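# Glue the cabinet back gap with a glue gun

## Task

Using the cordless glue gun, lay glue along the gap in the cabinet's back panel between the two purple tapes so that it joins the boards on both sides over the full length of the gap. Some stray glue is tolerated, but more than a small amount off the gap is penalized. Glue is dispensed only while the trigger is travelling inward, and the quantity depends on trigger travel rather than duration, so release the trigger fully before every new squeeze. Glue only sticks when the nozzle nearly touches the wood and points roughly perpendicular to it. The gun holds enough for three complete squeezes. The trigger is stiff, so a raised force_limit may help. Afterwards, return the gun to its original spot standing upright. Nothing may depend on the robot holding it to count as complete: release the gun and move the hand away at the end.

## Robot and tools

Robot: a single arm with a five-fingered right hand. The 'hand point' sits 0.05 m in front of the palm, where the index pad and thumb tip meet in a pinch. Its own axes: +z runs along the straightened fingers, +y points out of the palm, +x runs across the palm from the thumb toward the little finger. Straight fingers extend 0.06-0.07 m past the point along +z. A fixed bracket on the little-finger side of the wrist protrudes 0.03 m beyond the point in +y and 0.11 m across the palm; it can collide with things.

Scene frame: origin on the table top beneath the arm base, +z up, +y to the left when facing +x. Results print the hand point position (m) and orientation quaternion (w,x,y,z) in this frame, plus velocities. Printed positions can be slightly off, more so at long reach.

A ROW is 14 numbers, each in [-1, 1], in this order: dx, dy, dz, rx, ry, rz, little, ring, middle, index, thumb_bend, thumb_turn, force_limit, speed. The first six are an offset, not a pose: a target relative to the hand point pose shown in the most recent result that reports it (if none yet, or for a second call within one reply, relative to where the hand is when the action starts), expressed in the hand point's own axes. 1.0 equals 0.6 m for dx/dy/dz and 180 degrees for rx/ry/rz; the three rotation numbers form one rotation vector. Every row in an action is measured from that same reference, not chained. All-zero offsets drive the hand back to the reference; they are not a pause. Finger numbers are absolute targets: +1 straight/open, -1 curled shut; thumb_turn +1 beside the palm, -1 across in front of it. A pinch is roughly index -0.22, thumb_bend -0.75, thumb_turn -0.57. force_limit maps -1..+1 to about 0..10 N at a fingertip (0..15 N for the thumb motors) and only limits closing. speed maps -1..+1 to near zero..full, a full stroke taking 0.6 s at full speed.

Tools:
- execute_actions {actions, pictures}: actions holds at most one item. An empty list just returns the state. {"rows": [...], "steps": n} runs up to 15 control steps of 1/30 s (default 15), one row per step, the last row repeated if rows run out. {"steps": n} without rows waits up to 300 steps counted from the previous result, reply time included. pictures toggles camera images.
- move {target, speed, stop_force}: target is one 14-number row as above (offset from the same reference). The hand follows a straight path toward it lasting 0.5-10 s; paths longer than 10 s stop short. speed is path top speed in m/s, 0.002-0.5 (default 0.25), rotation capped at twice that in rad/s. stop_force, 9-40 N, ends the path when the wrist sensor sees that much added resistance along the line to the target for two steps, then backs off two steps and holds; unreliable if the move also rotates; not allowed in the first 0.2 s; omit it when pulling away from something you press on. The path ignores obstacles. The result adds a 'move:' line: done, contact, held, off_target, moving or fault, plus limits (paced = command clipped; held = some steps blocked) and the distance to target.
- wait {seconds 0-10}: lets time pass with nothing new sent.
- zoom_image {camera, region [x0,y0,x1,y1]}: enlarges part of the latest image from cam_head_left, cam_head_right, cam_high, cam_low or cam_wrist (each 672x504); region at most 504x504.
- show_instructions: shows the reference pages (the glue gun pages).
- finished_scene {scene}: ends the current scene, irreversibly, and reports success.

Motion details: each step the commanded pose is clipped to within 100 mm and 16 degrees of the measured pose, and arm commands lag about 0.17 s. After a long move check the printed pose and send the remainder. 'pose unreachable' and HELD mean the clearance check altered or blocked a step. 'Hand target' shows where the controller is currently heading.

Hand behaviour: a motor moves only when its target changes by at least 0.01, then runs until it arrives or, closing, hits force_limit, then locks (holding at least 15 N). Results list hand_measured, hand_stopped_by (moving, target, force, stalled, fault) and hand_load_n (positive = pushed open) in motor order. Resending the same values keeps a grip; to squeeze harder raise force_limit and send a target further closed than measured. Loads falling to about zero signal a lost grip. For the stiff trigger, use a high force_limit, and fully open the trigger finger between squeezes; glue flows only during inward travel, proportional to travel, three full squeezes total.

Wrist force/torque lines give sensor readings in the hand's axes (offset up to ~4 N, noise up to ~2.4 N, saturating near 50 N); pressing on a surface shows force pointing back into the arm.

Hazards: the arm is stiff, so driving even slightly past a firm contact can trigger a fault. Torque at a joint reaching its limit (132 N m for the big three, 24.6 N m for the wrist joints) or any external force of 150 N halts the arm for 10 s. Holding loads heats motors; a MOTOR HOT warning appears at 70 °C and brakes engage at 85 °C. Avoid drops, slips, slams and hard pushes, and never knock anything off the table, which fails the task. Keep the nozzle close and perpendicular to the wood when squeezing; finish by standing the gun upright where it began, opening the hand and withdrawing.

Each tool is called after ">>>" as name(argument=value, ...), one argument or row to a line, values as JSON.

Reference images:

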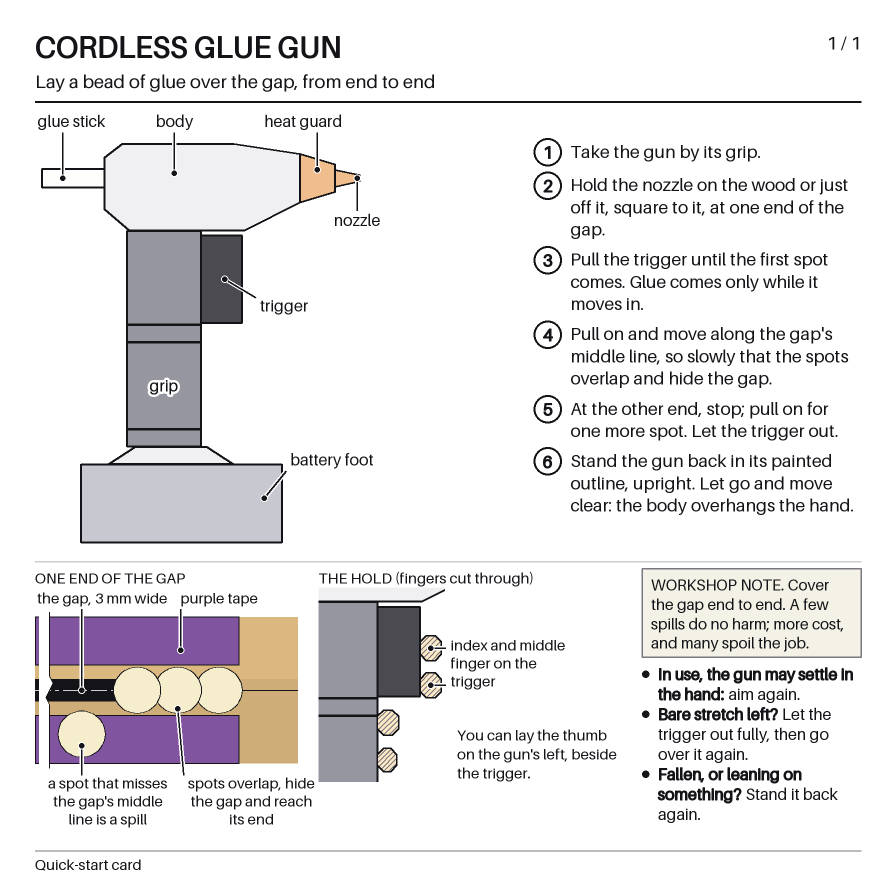

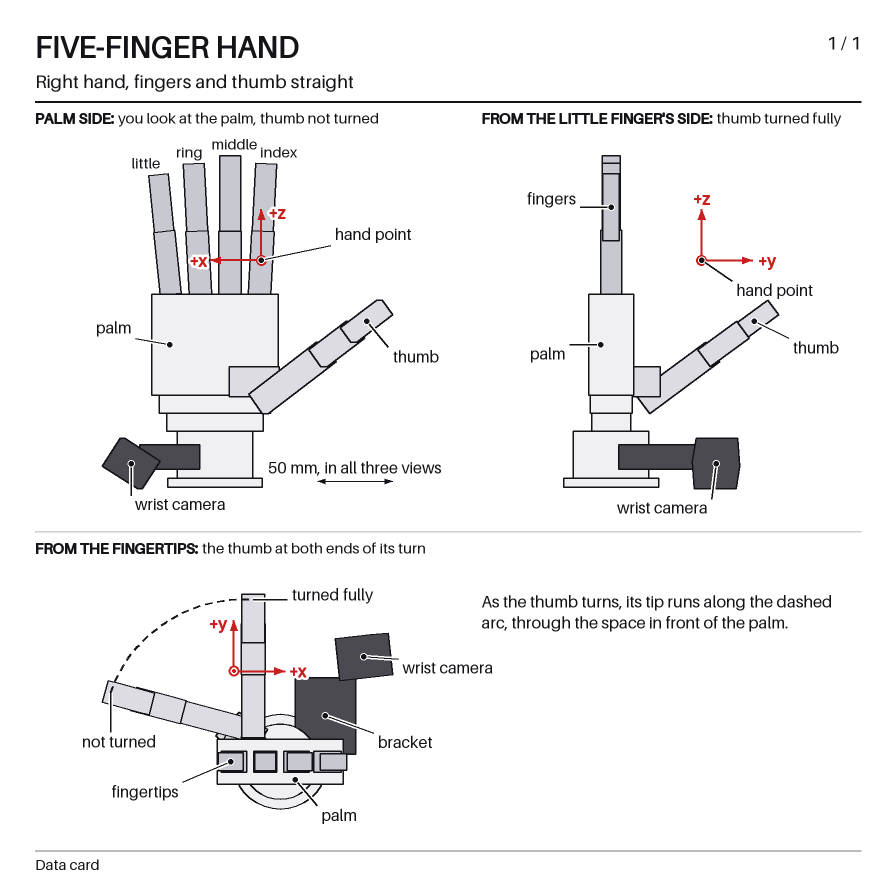

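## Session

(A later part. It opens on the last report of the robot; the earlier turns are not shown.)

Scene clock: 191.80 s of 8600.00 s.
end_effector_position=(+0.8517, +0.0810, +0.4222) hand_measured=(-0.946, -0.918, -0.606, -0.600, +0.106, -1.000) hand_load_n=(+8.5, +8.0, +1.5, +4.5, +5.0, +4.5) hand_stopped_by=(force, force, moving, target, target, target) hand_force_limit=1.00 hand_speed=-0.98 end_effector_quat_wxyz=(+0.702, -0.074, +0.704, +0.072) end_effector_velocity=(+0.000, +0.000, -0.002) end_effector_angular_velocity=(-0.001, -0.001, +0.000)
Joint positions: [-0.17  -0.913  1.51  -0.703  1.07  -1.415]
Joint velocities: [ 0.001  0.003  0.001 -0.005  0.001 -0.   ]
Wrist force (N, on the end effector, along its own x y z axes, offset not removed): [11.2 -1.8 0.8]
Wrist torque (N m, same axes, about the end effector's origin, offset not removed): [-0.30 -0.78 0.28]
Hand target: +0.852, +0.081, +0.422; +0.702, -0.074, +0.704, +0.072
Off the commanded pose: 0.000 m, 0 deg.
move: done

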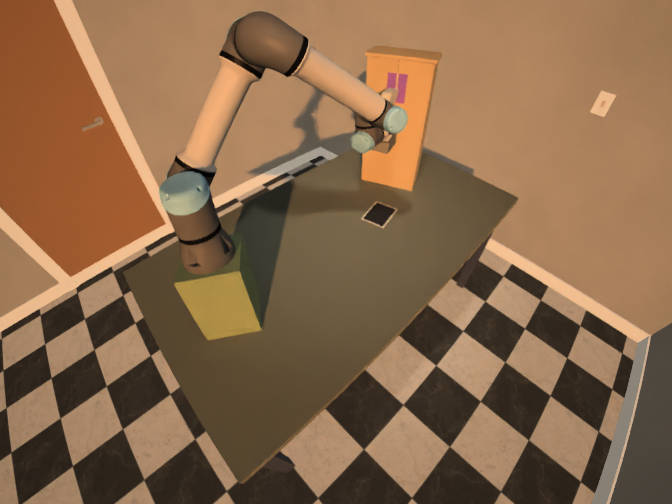

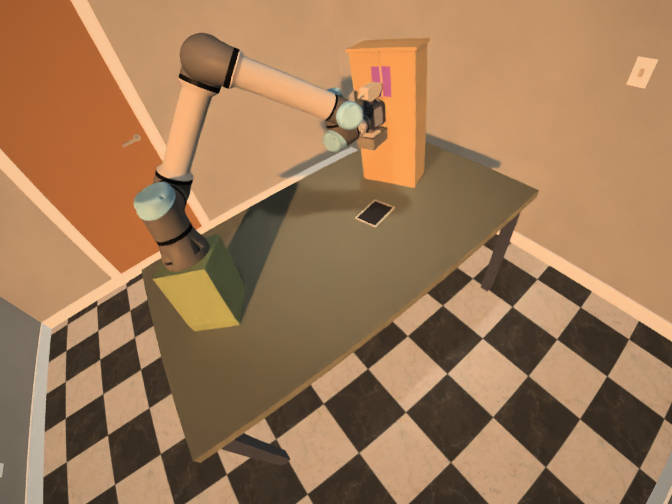

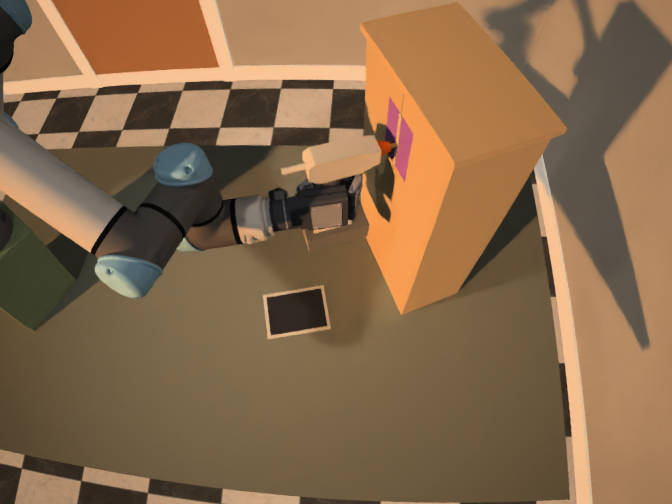

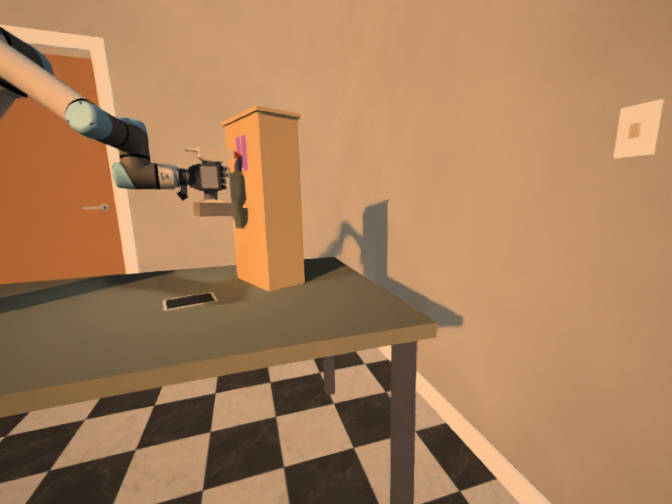

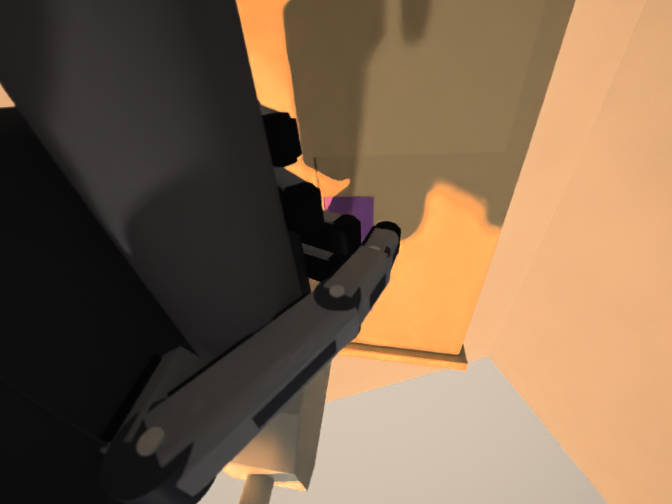

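>>> move(
  target=[0.052,0.001,0.001,0,0,0,-1,-1,-0.685,-0.68,0.1,-1,1,-0.98],
  speed=0.0145,
)

>>> move(
  target=[-0.235,0,-0.07,0,0,0,-1,-1,-0.4,-0.4,0.1,-1,1,-0.8],
  speed=0.12,
)

>>> zoom_image(
  camera="cam_wrist",
  region=[250,0,380,200],
)

Scene clock: 198.80 s of 8600.00 s.
end_effector_position=(+0.8520, +0.0817, +0.3911) hand_measured=(-0.946, -0.918, -0.682, -0.678, +0.106, -1.000) hand_load_n=(+9.0, +8.0, +4.5, +6.0, +5.5, +4.5) hand_stopped_by=(force, force, moving, moving, target, target) hand_force_limit=1.00 hand_speed=-0.98 end_effector_quat_wxyz=(+0.702, -0.074, +0.704, +0.072) end_effector_velocity=(-0.000, +0.000, -0.002) end_effector_angular_velocity=(+0.000, +0.001, +0.000)
Joint positions: [-0.161 -0.866  1.52  -0.76   1.078 -1.416]
Joint velocities: [ 0.     0.002  0.002 -0.002 -0.    -0.   ]
Wrist force (N, on the end effector, along its own x y z axes, offset not removed): [6.2 -6.8 -5.6]
Wrist torque (N m, same axes, about the end effector's origin, offset not removed): [-0.70 -0.55 -0.05]
Hand target: +0.852, +0.082, +0.391; +0.702, -0.074, +0.704, +0.072
Off the commanded pose: 0.000 m, 0 deg.
After step 90, 1.50 s passed at rest.
move: done

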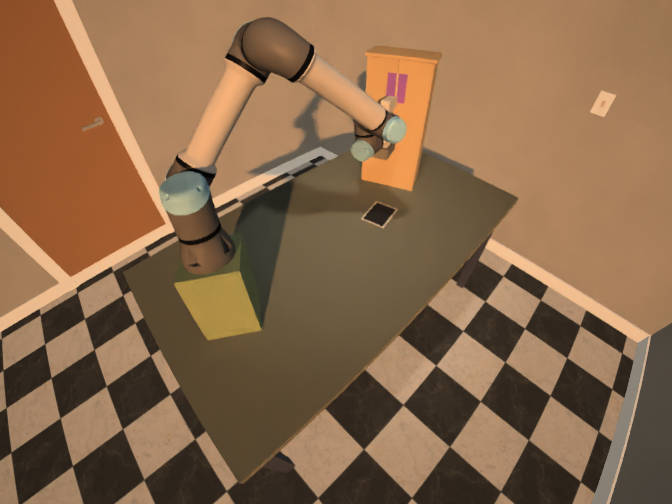

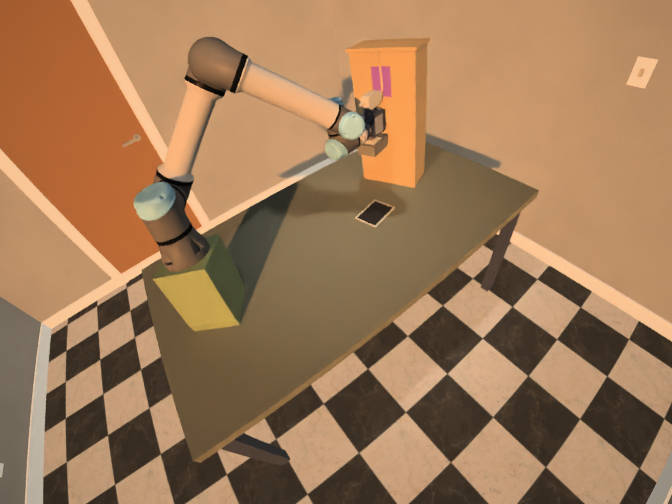

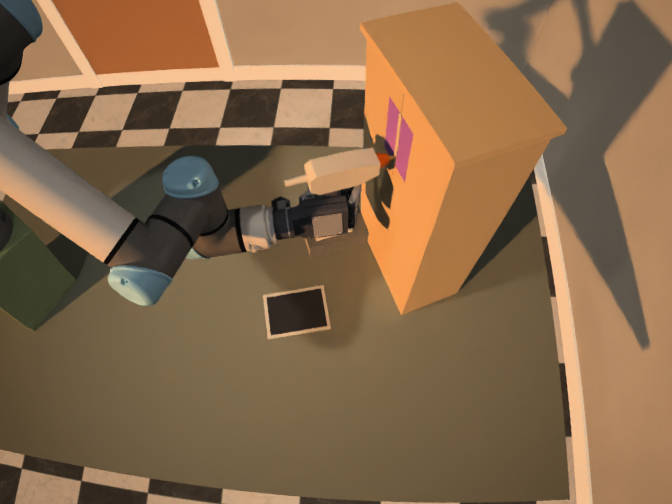

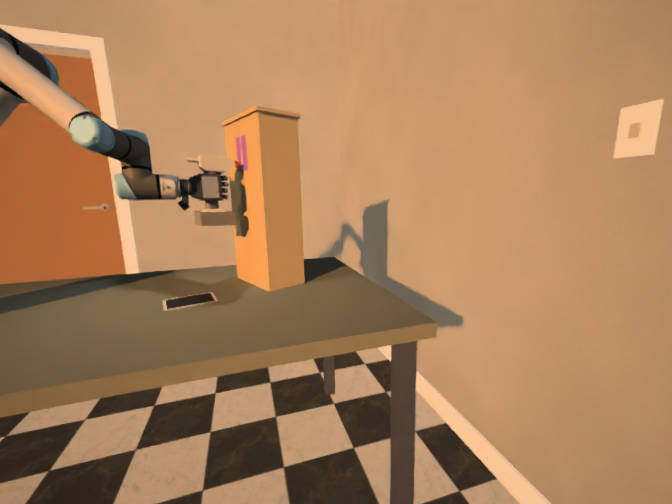

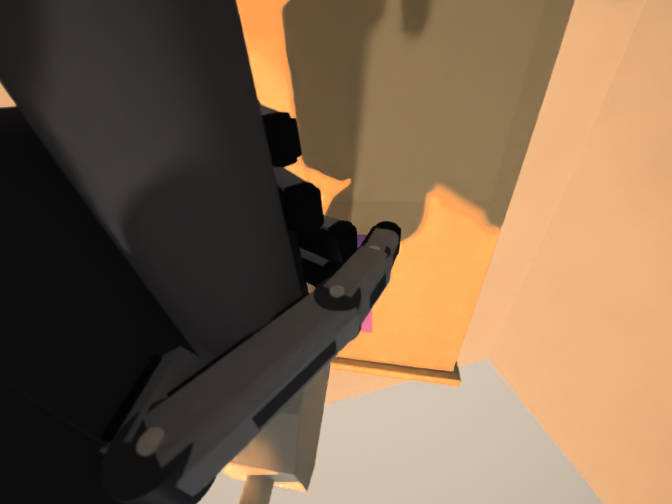

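Scene clock: 200.60 s of 8600.00 s.
end_effector_position=(+0.8117, +0.0732, +0.5320) hand_measured=(-0.946, -0.918, -0.400, -0.400, +0.106, -1.000) hand_load_n=(+9.0, +8.5, +0.0, +2.5, +5.0, +4.5) hand_stopped_by=(force, force, target, target, target, target) hand_force_limit=1.00 hand_speed=-0.80 end_effector_quat_wxyz=(+0.702, -0.074, +0.704, +0.072) end_effector_velocity=(-0.001, -0.000, +0.003) end_effector_angular_velocity=(-0.001, -0.001, +0.001)
Joint positions: [-0.232 -1.131  1.563 -0.542  1.008 -1.407]
Joint velocities: [-0.002 -0.004 -0.001  0.004 -0.003 -0.   ]
Wrist force (N, on the end effector, along its own x y z axes, offset not removed): [10.6 -0.7 2.3]
Wrist torque (N m, same axes, about the end effector's origin, offset not removed): [-0.41 -0.85 0.28]
Hand target: +0.812, +0.073, +0.532; +0.702, -0.074, +0.704, +0.072
Off the commanded pose: 0.000 m, 0 deg.
move: done

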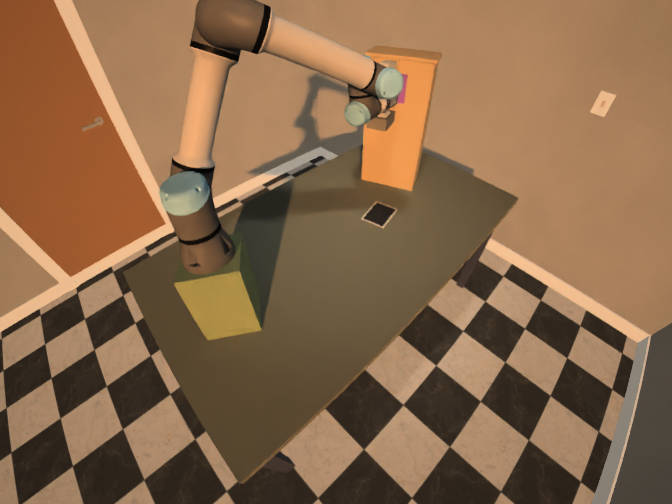

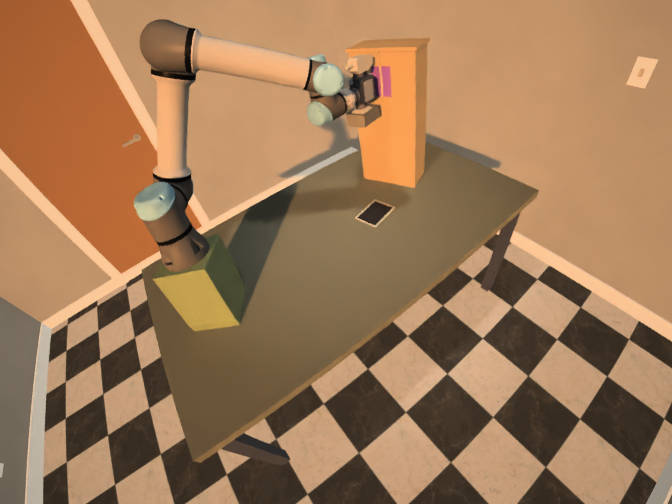

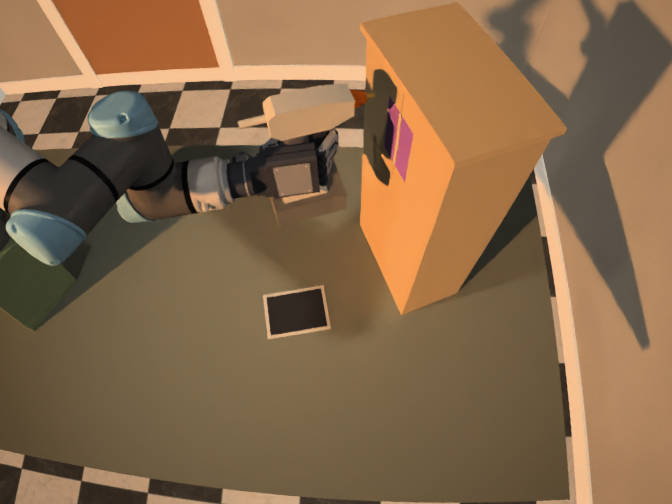

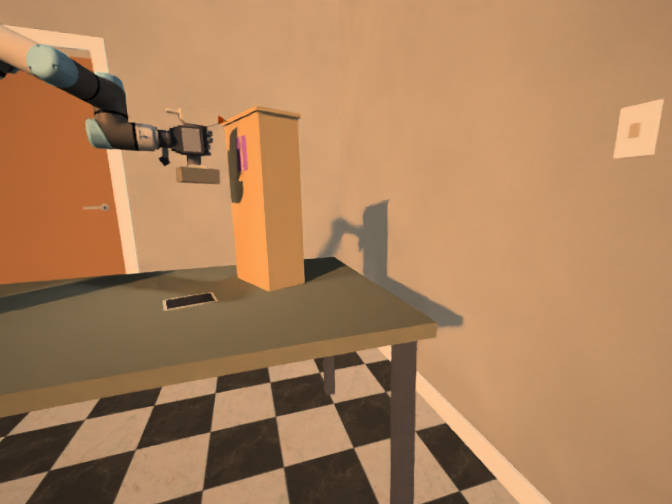

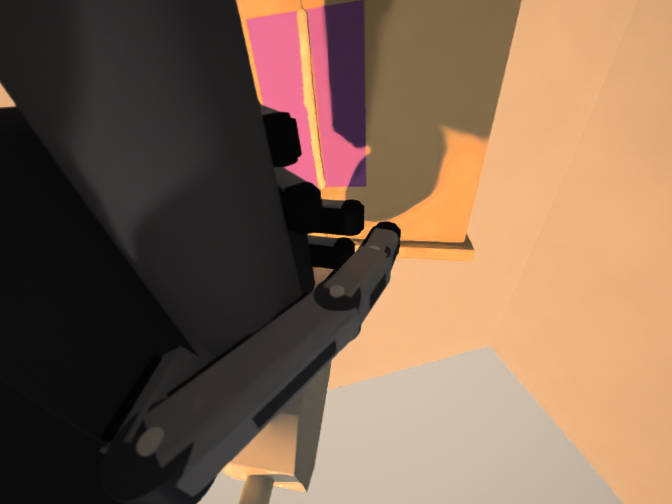

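Region (250, 0, 380, 200) of cam_wrist's 672x504 image, scaled by 2.520, with more detail than that image has; it fills the left 328 columns of this view, and the rest is white.

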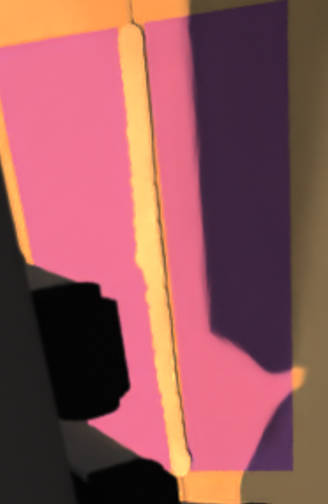

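>>> move(
  target=[0.6,-0.136,-0.1125,0.05,0,0,-1,-1,-0.4,-0.4,0.1,-1,1,-0.8],
  speed=0.2,
)

>>> zoom_image(
  camera="cam_high",
  region=[220,240,380,360],
)

>>> zoom_image(
  camera="cam_low",
  region=[130,210,270,320],
)

Scene clock: 206.73 s of 8600.00 s.
end_effector_position=(+0.7607, -0.0209, +0.1728) hand_measured=(-0.946, -0.918, -0.400, -0.400, +0.106, -1.000) hand_load_n=(+9.0, +8.5, +0.0, +2.5, +5.0, +4.5) hand_stopped_by=(force, force, target, target, target, target) hand_force_limit=1.00 hand_speed=-0.80 end_effector_quat_wxyz=(+0.706, -0.019, +0.708, +0.017) end_effector_velocity=(+0.001, -0.001, -0.003) end_effector_angular_velocity=(+0.000, -0.001, +0.000)
Joint positions: [-0.28  -0.546  1.756 -1.294  1.115 -1.416]
Joint velocities: [ 0.     0.008 -0.005 -0.004  0.     0.001]
Wrist force (N, on the end effector, along its own x y z axes, offset not removed): [12.1 -3.2 -0.1]
Wrist torque (N m, same axes, about the end effector's origin, offset not removed): [-0.50 -0.91 0.14]
Hand target: +0.761, -0.021, +0.172; +0.706, -0.019, +0.708, +0.017
Off the commanded pose: 0.001 m, 0 deg.
After step 90, 0.63 s passed at rest.
move: done

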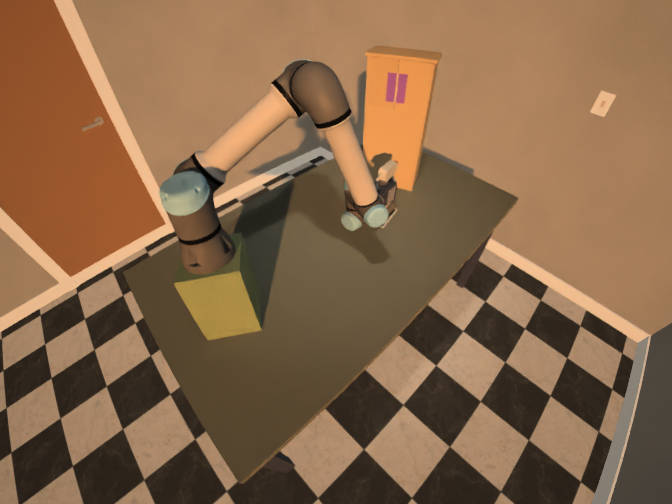

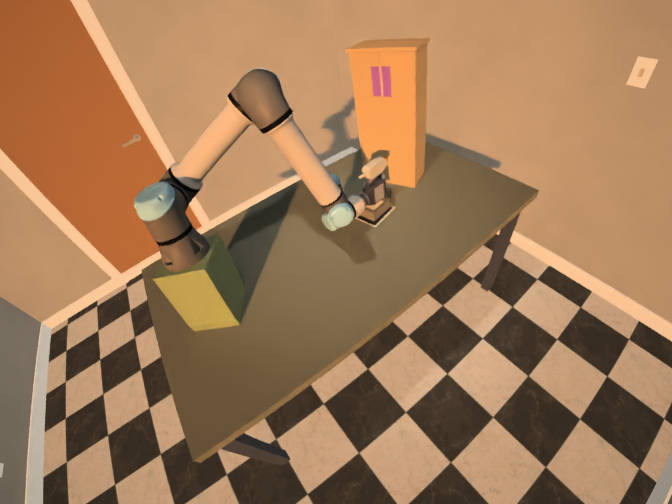

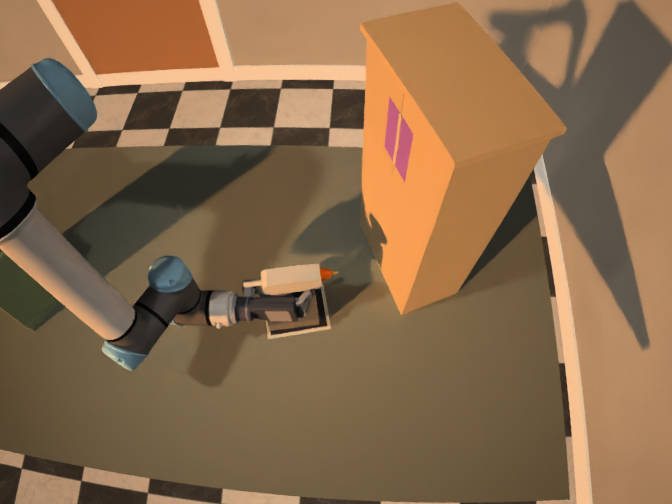

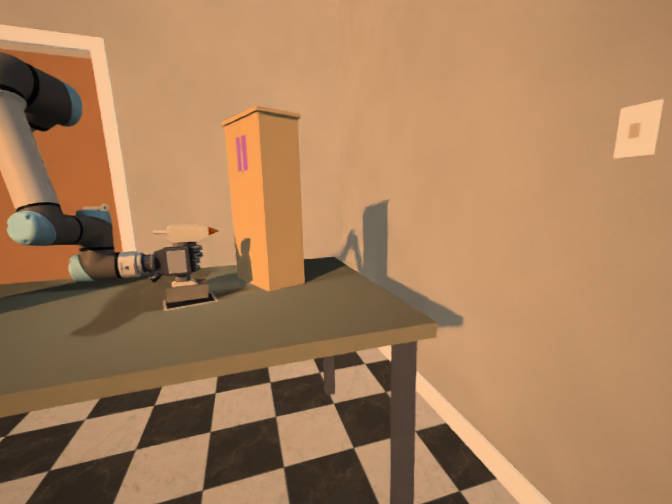

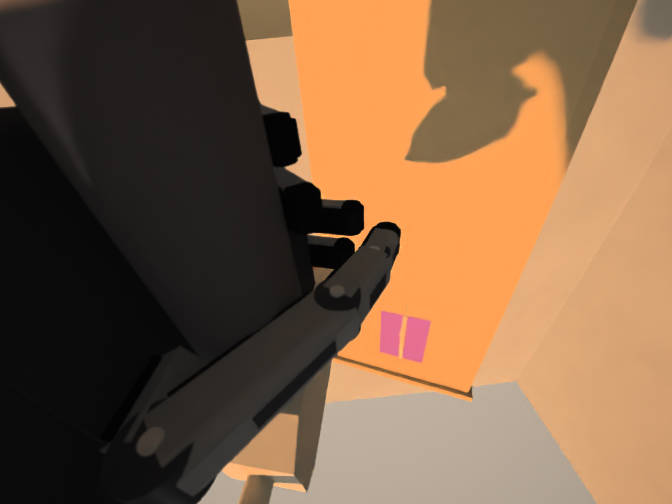

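Region (220, 240, 380, 360) of cam_high's 672x504 image, scaled by 3.150, with more detail than that image has; it fills the top 378 rows of this view, and the rest is white.

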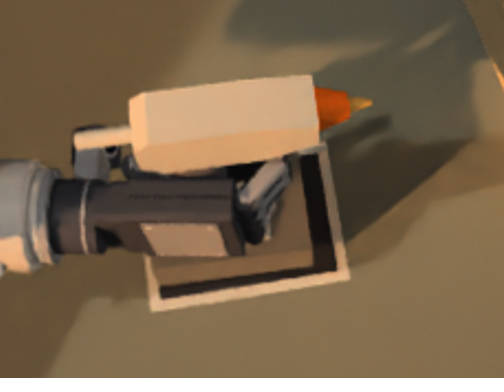

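Region (130, 210, 270, 320) of cam_low's 672x504 image, scaled by 3.600, with more detail than that image has; it fills the top 396 rows of this view, and the rest is white.

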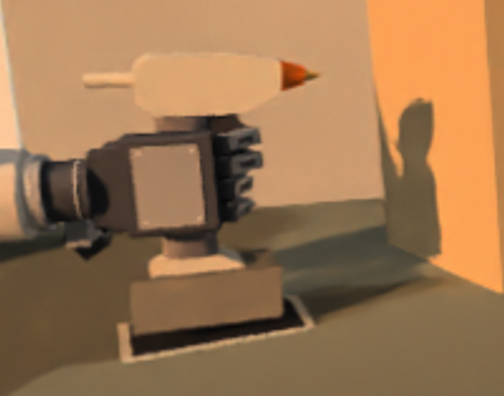

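>>> move(
  target=[0.013,0.006,0.012,0,0,0,-1,-1,-0.4,-0.4,0.1,-1,1,-0.8],
  speed=0.03,
)

>>> move(
  target=[0.02,0,0,0,0,0,-1,-1,-0.4,-0.4,0.1,-1,1,-0.8],
  speed=0.006,
  stop_force=10,
)

>>> zoom_image(
  camera="cam_high",
  region=[220,240,380,360],
)

Scene clock: 209.83 s of 8600.00 s.
end_effector_position=(+0.7675, -0.0171, +0.1652) hand_measured=(-0.946, -0.918, -0.400, -0.400, +0.106, -1.000) hand_load_n=(+9.0, +8.5, +0.0, +2.5, +5.0, +4.5) hand_stopped_by=(force, force, target, target, target, target) hand_force_limit=1.00 hand_speed=-0.80 end_effector_quat_wxyz=(+0.706, -0.019, +0.708, +0.017) end_effector_velocity=(+0.002, +0.001, -0.002) end_effector_angular_velocity=(+0.000, -0.000, +0.000)
Joint positions: [-0.266 -0.525  1.729 -1.287  1.129 -1.417]
Joint velocities: [ 0.003  0.005 -0.007  0.002  0.003  0.   ]
Wrist force (N, on the end effector, along its own x y z axes, offset not removed): [12.0 1.7 0.3]
Wrist torque (N m, same axes, about the end effector's origin, offset not removed): [0.20 -0.92 0.22]
Hand target: +0.768, -0.017, +0.165; +0.706, -0.019, +0.708, +0.017
Off the commanded pose: 0.000 m, 0 deg.
move: done

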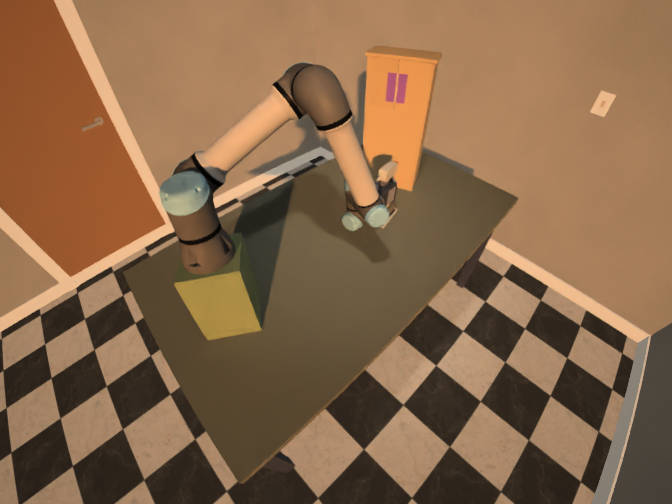

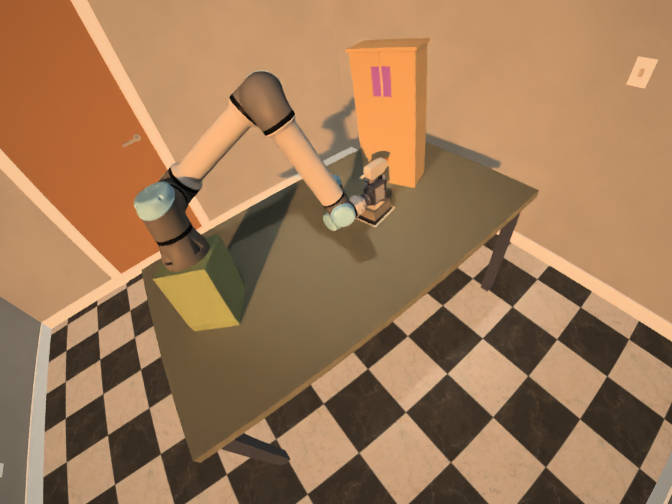

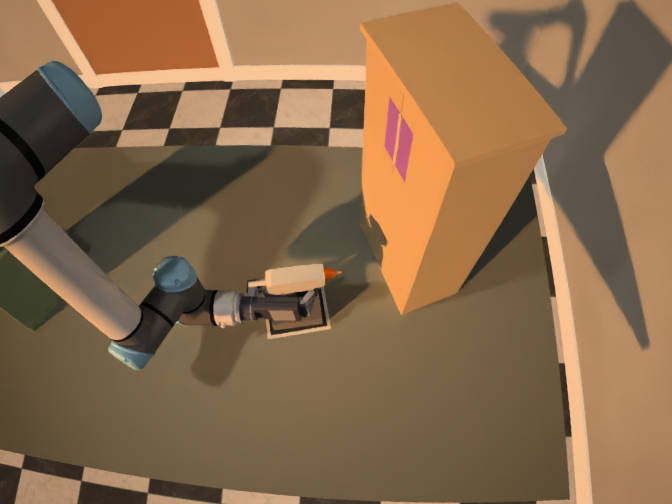

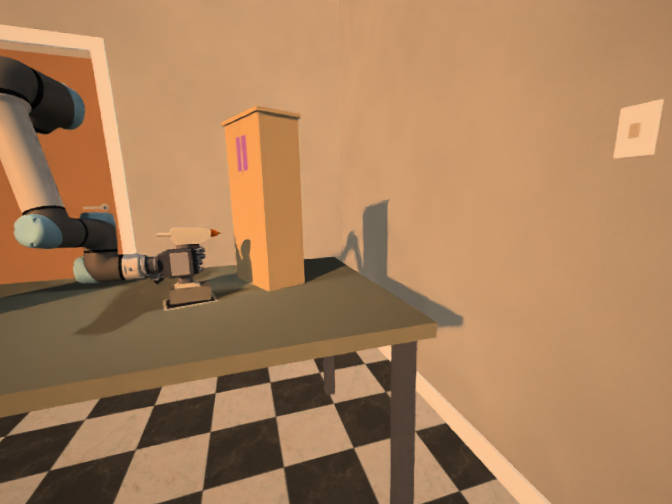

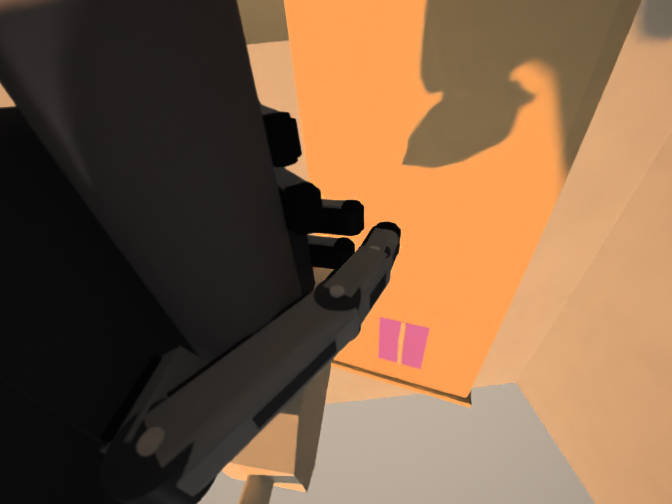

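Scene clock: 211.20 s of 8600.00 s.
end_effector_position=(+0.7676, -0.0171, +0.1594) hand_measured=(-0.946, -0.918, -0.400, -0.400, +0.106, -1.000) hand_load_n=(+10.0, +8.5, +0.0, +3.0, +6.0, +4.5) hand_stopped_by=(force, force, target, target, target, target) hand_force_limit=1.00 hand_speed=-0.80 end_effector_quat_wxyz=(+0.706, -0.019, +0.708, +0.017) end_effector_velocity=(-0.000, +0.001, +0.001) end_effector_angular_velocity=(+0.001, +0.003, +0.001)
Joint positions: [-0.264 -0.512  1.722 -1.294  1.131 -1.417]
Joint velocities: [ 0.    -0.004  0.002  0.005 -0.001  0.   ]
Wrist force (N, on the end effector, along its own x y z axes, offset not removed): [-3.6 -3.2 -3.2]
Wrist torque (N m, same axes, about the end effector's origin, offset not removed): [-0.62 -0.42 -0.40]
Hand target: +0.768, -0.017, +0.160; +0.706, -0.019, +0.708, +0.017
Off the commanded pose: 0.006 m, 0 deg.
move: contact

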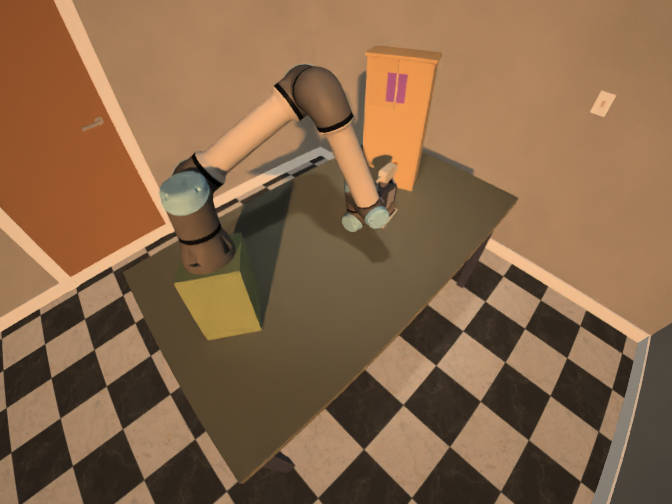

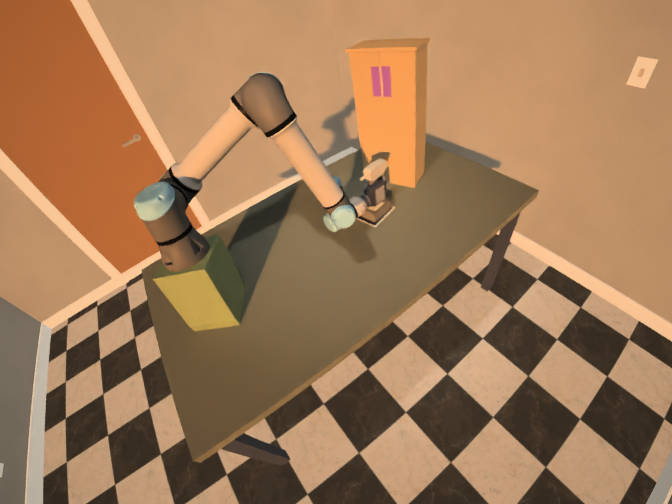

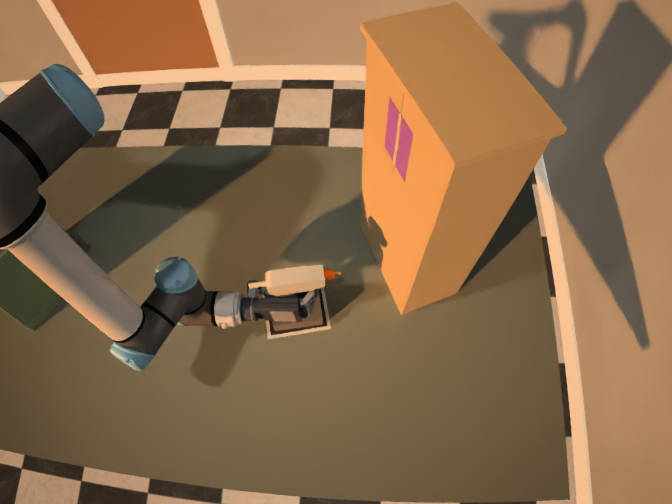

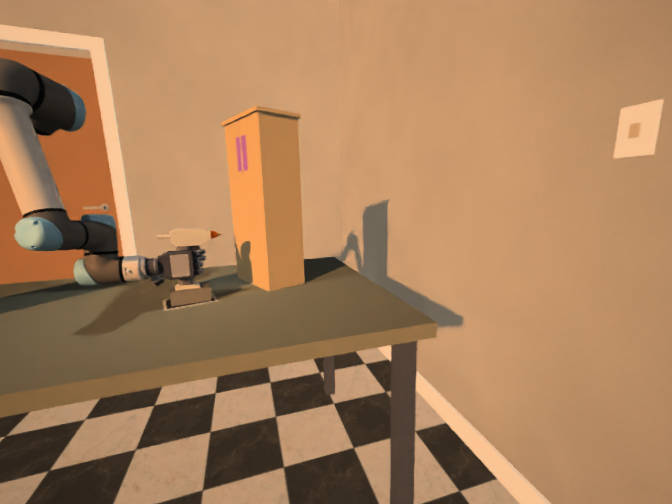

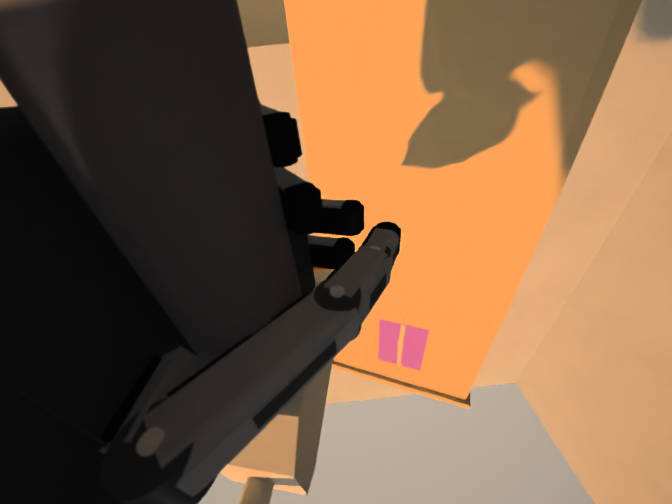

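Region (220, 240, 380, 360) of cam_high's 672x504 image, scaled by 3.150, with more detail than that image has; it fills the top 378 rows of this view, and the rest is white.

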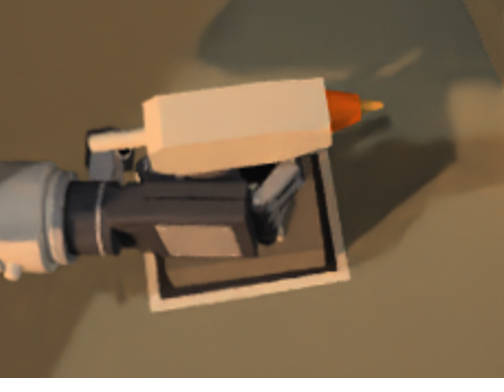

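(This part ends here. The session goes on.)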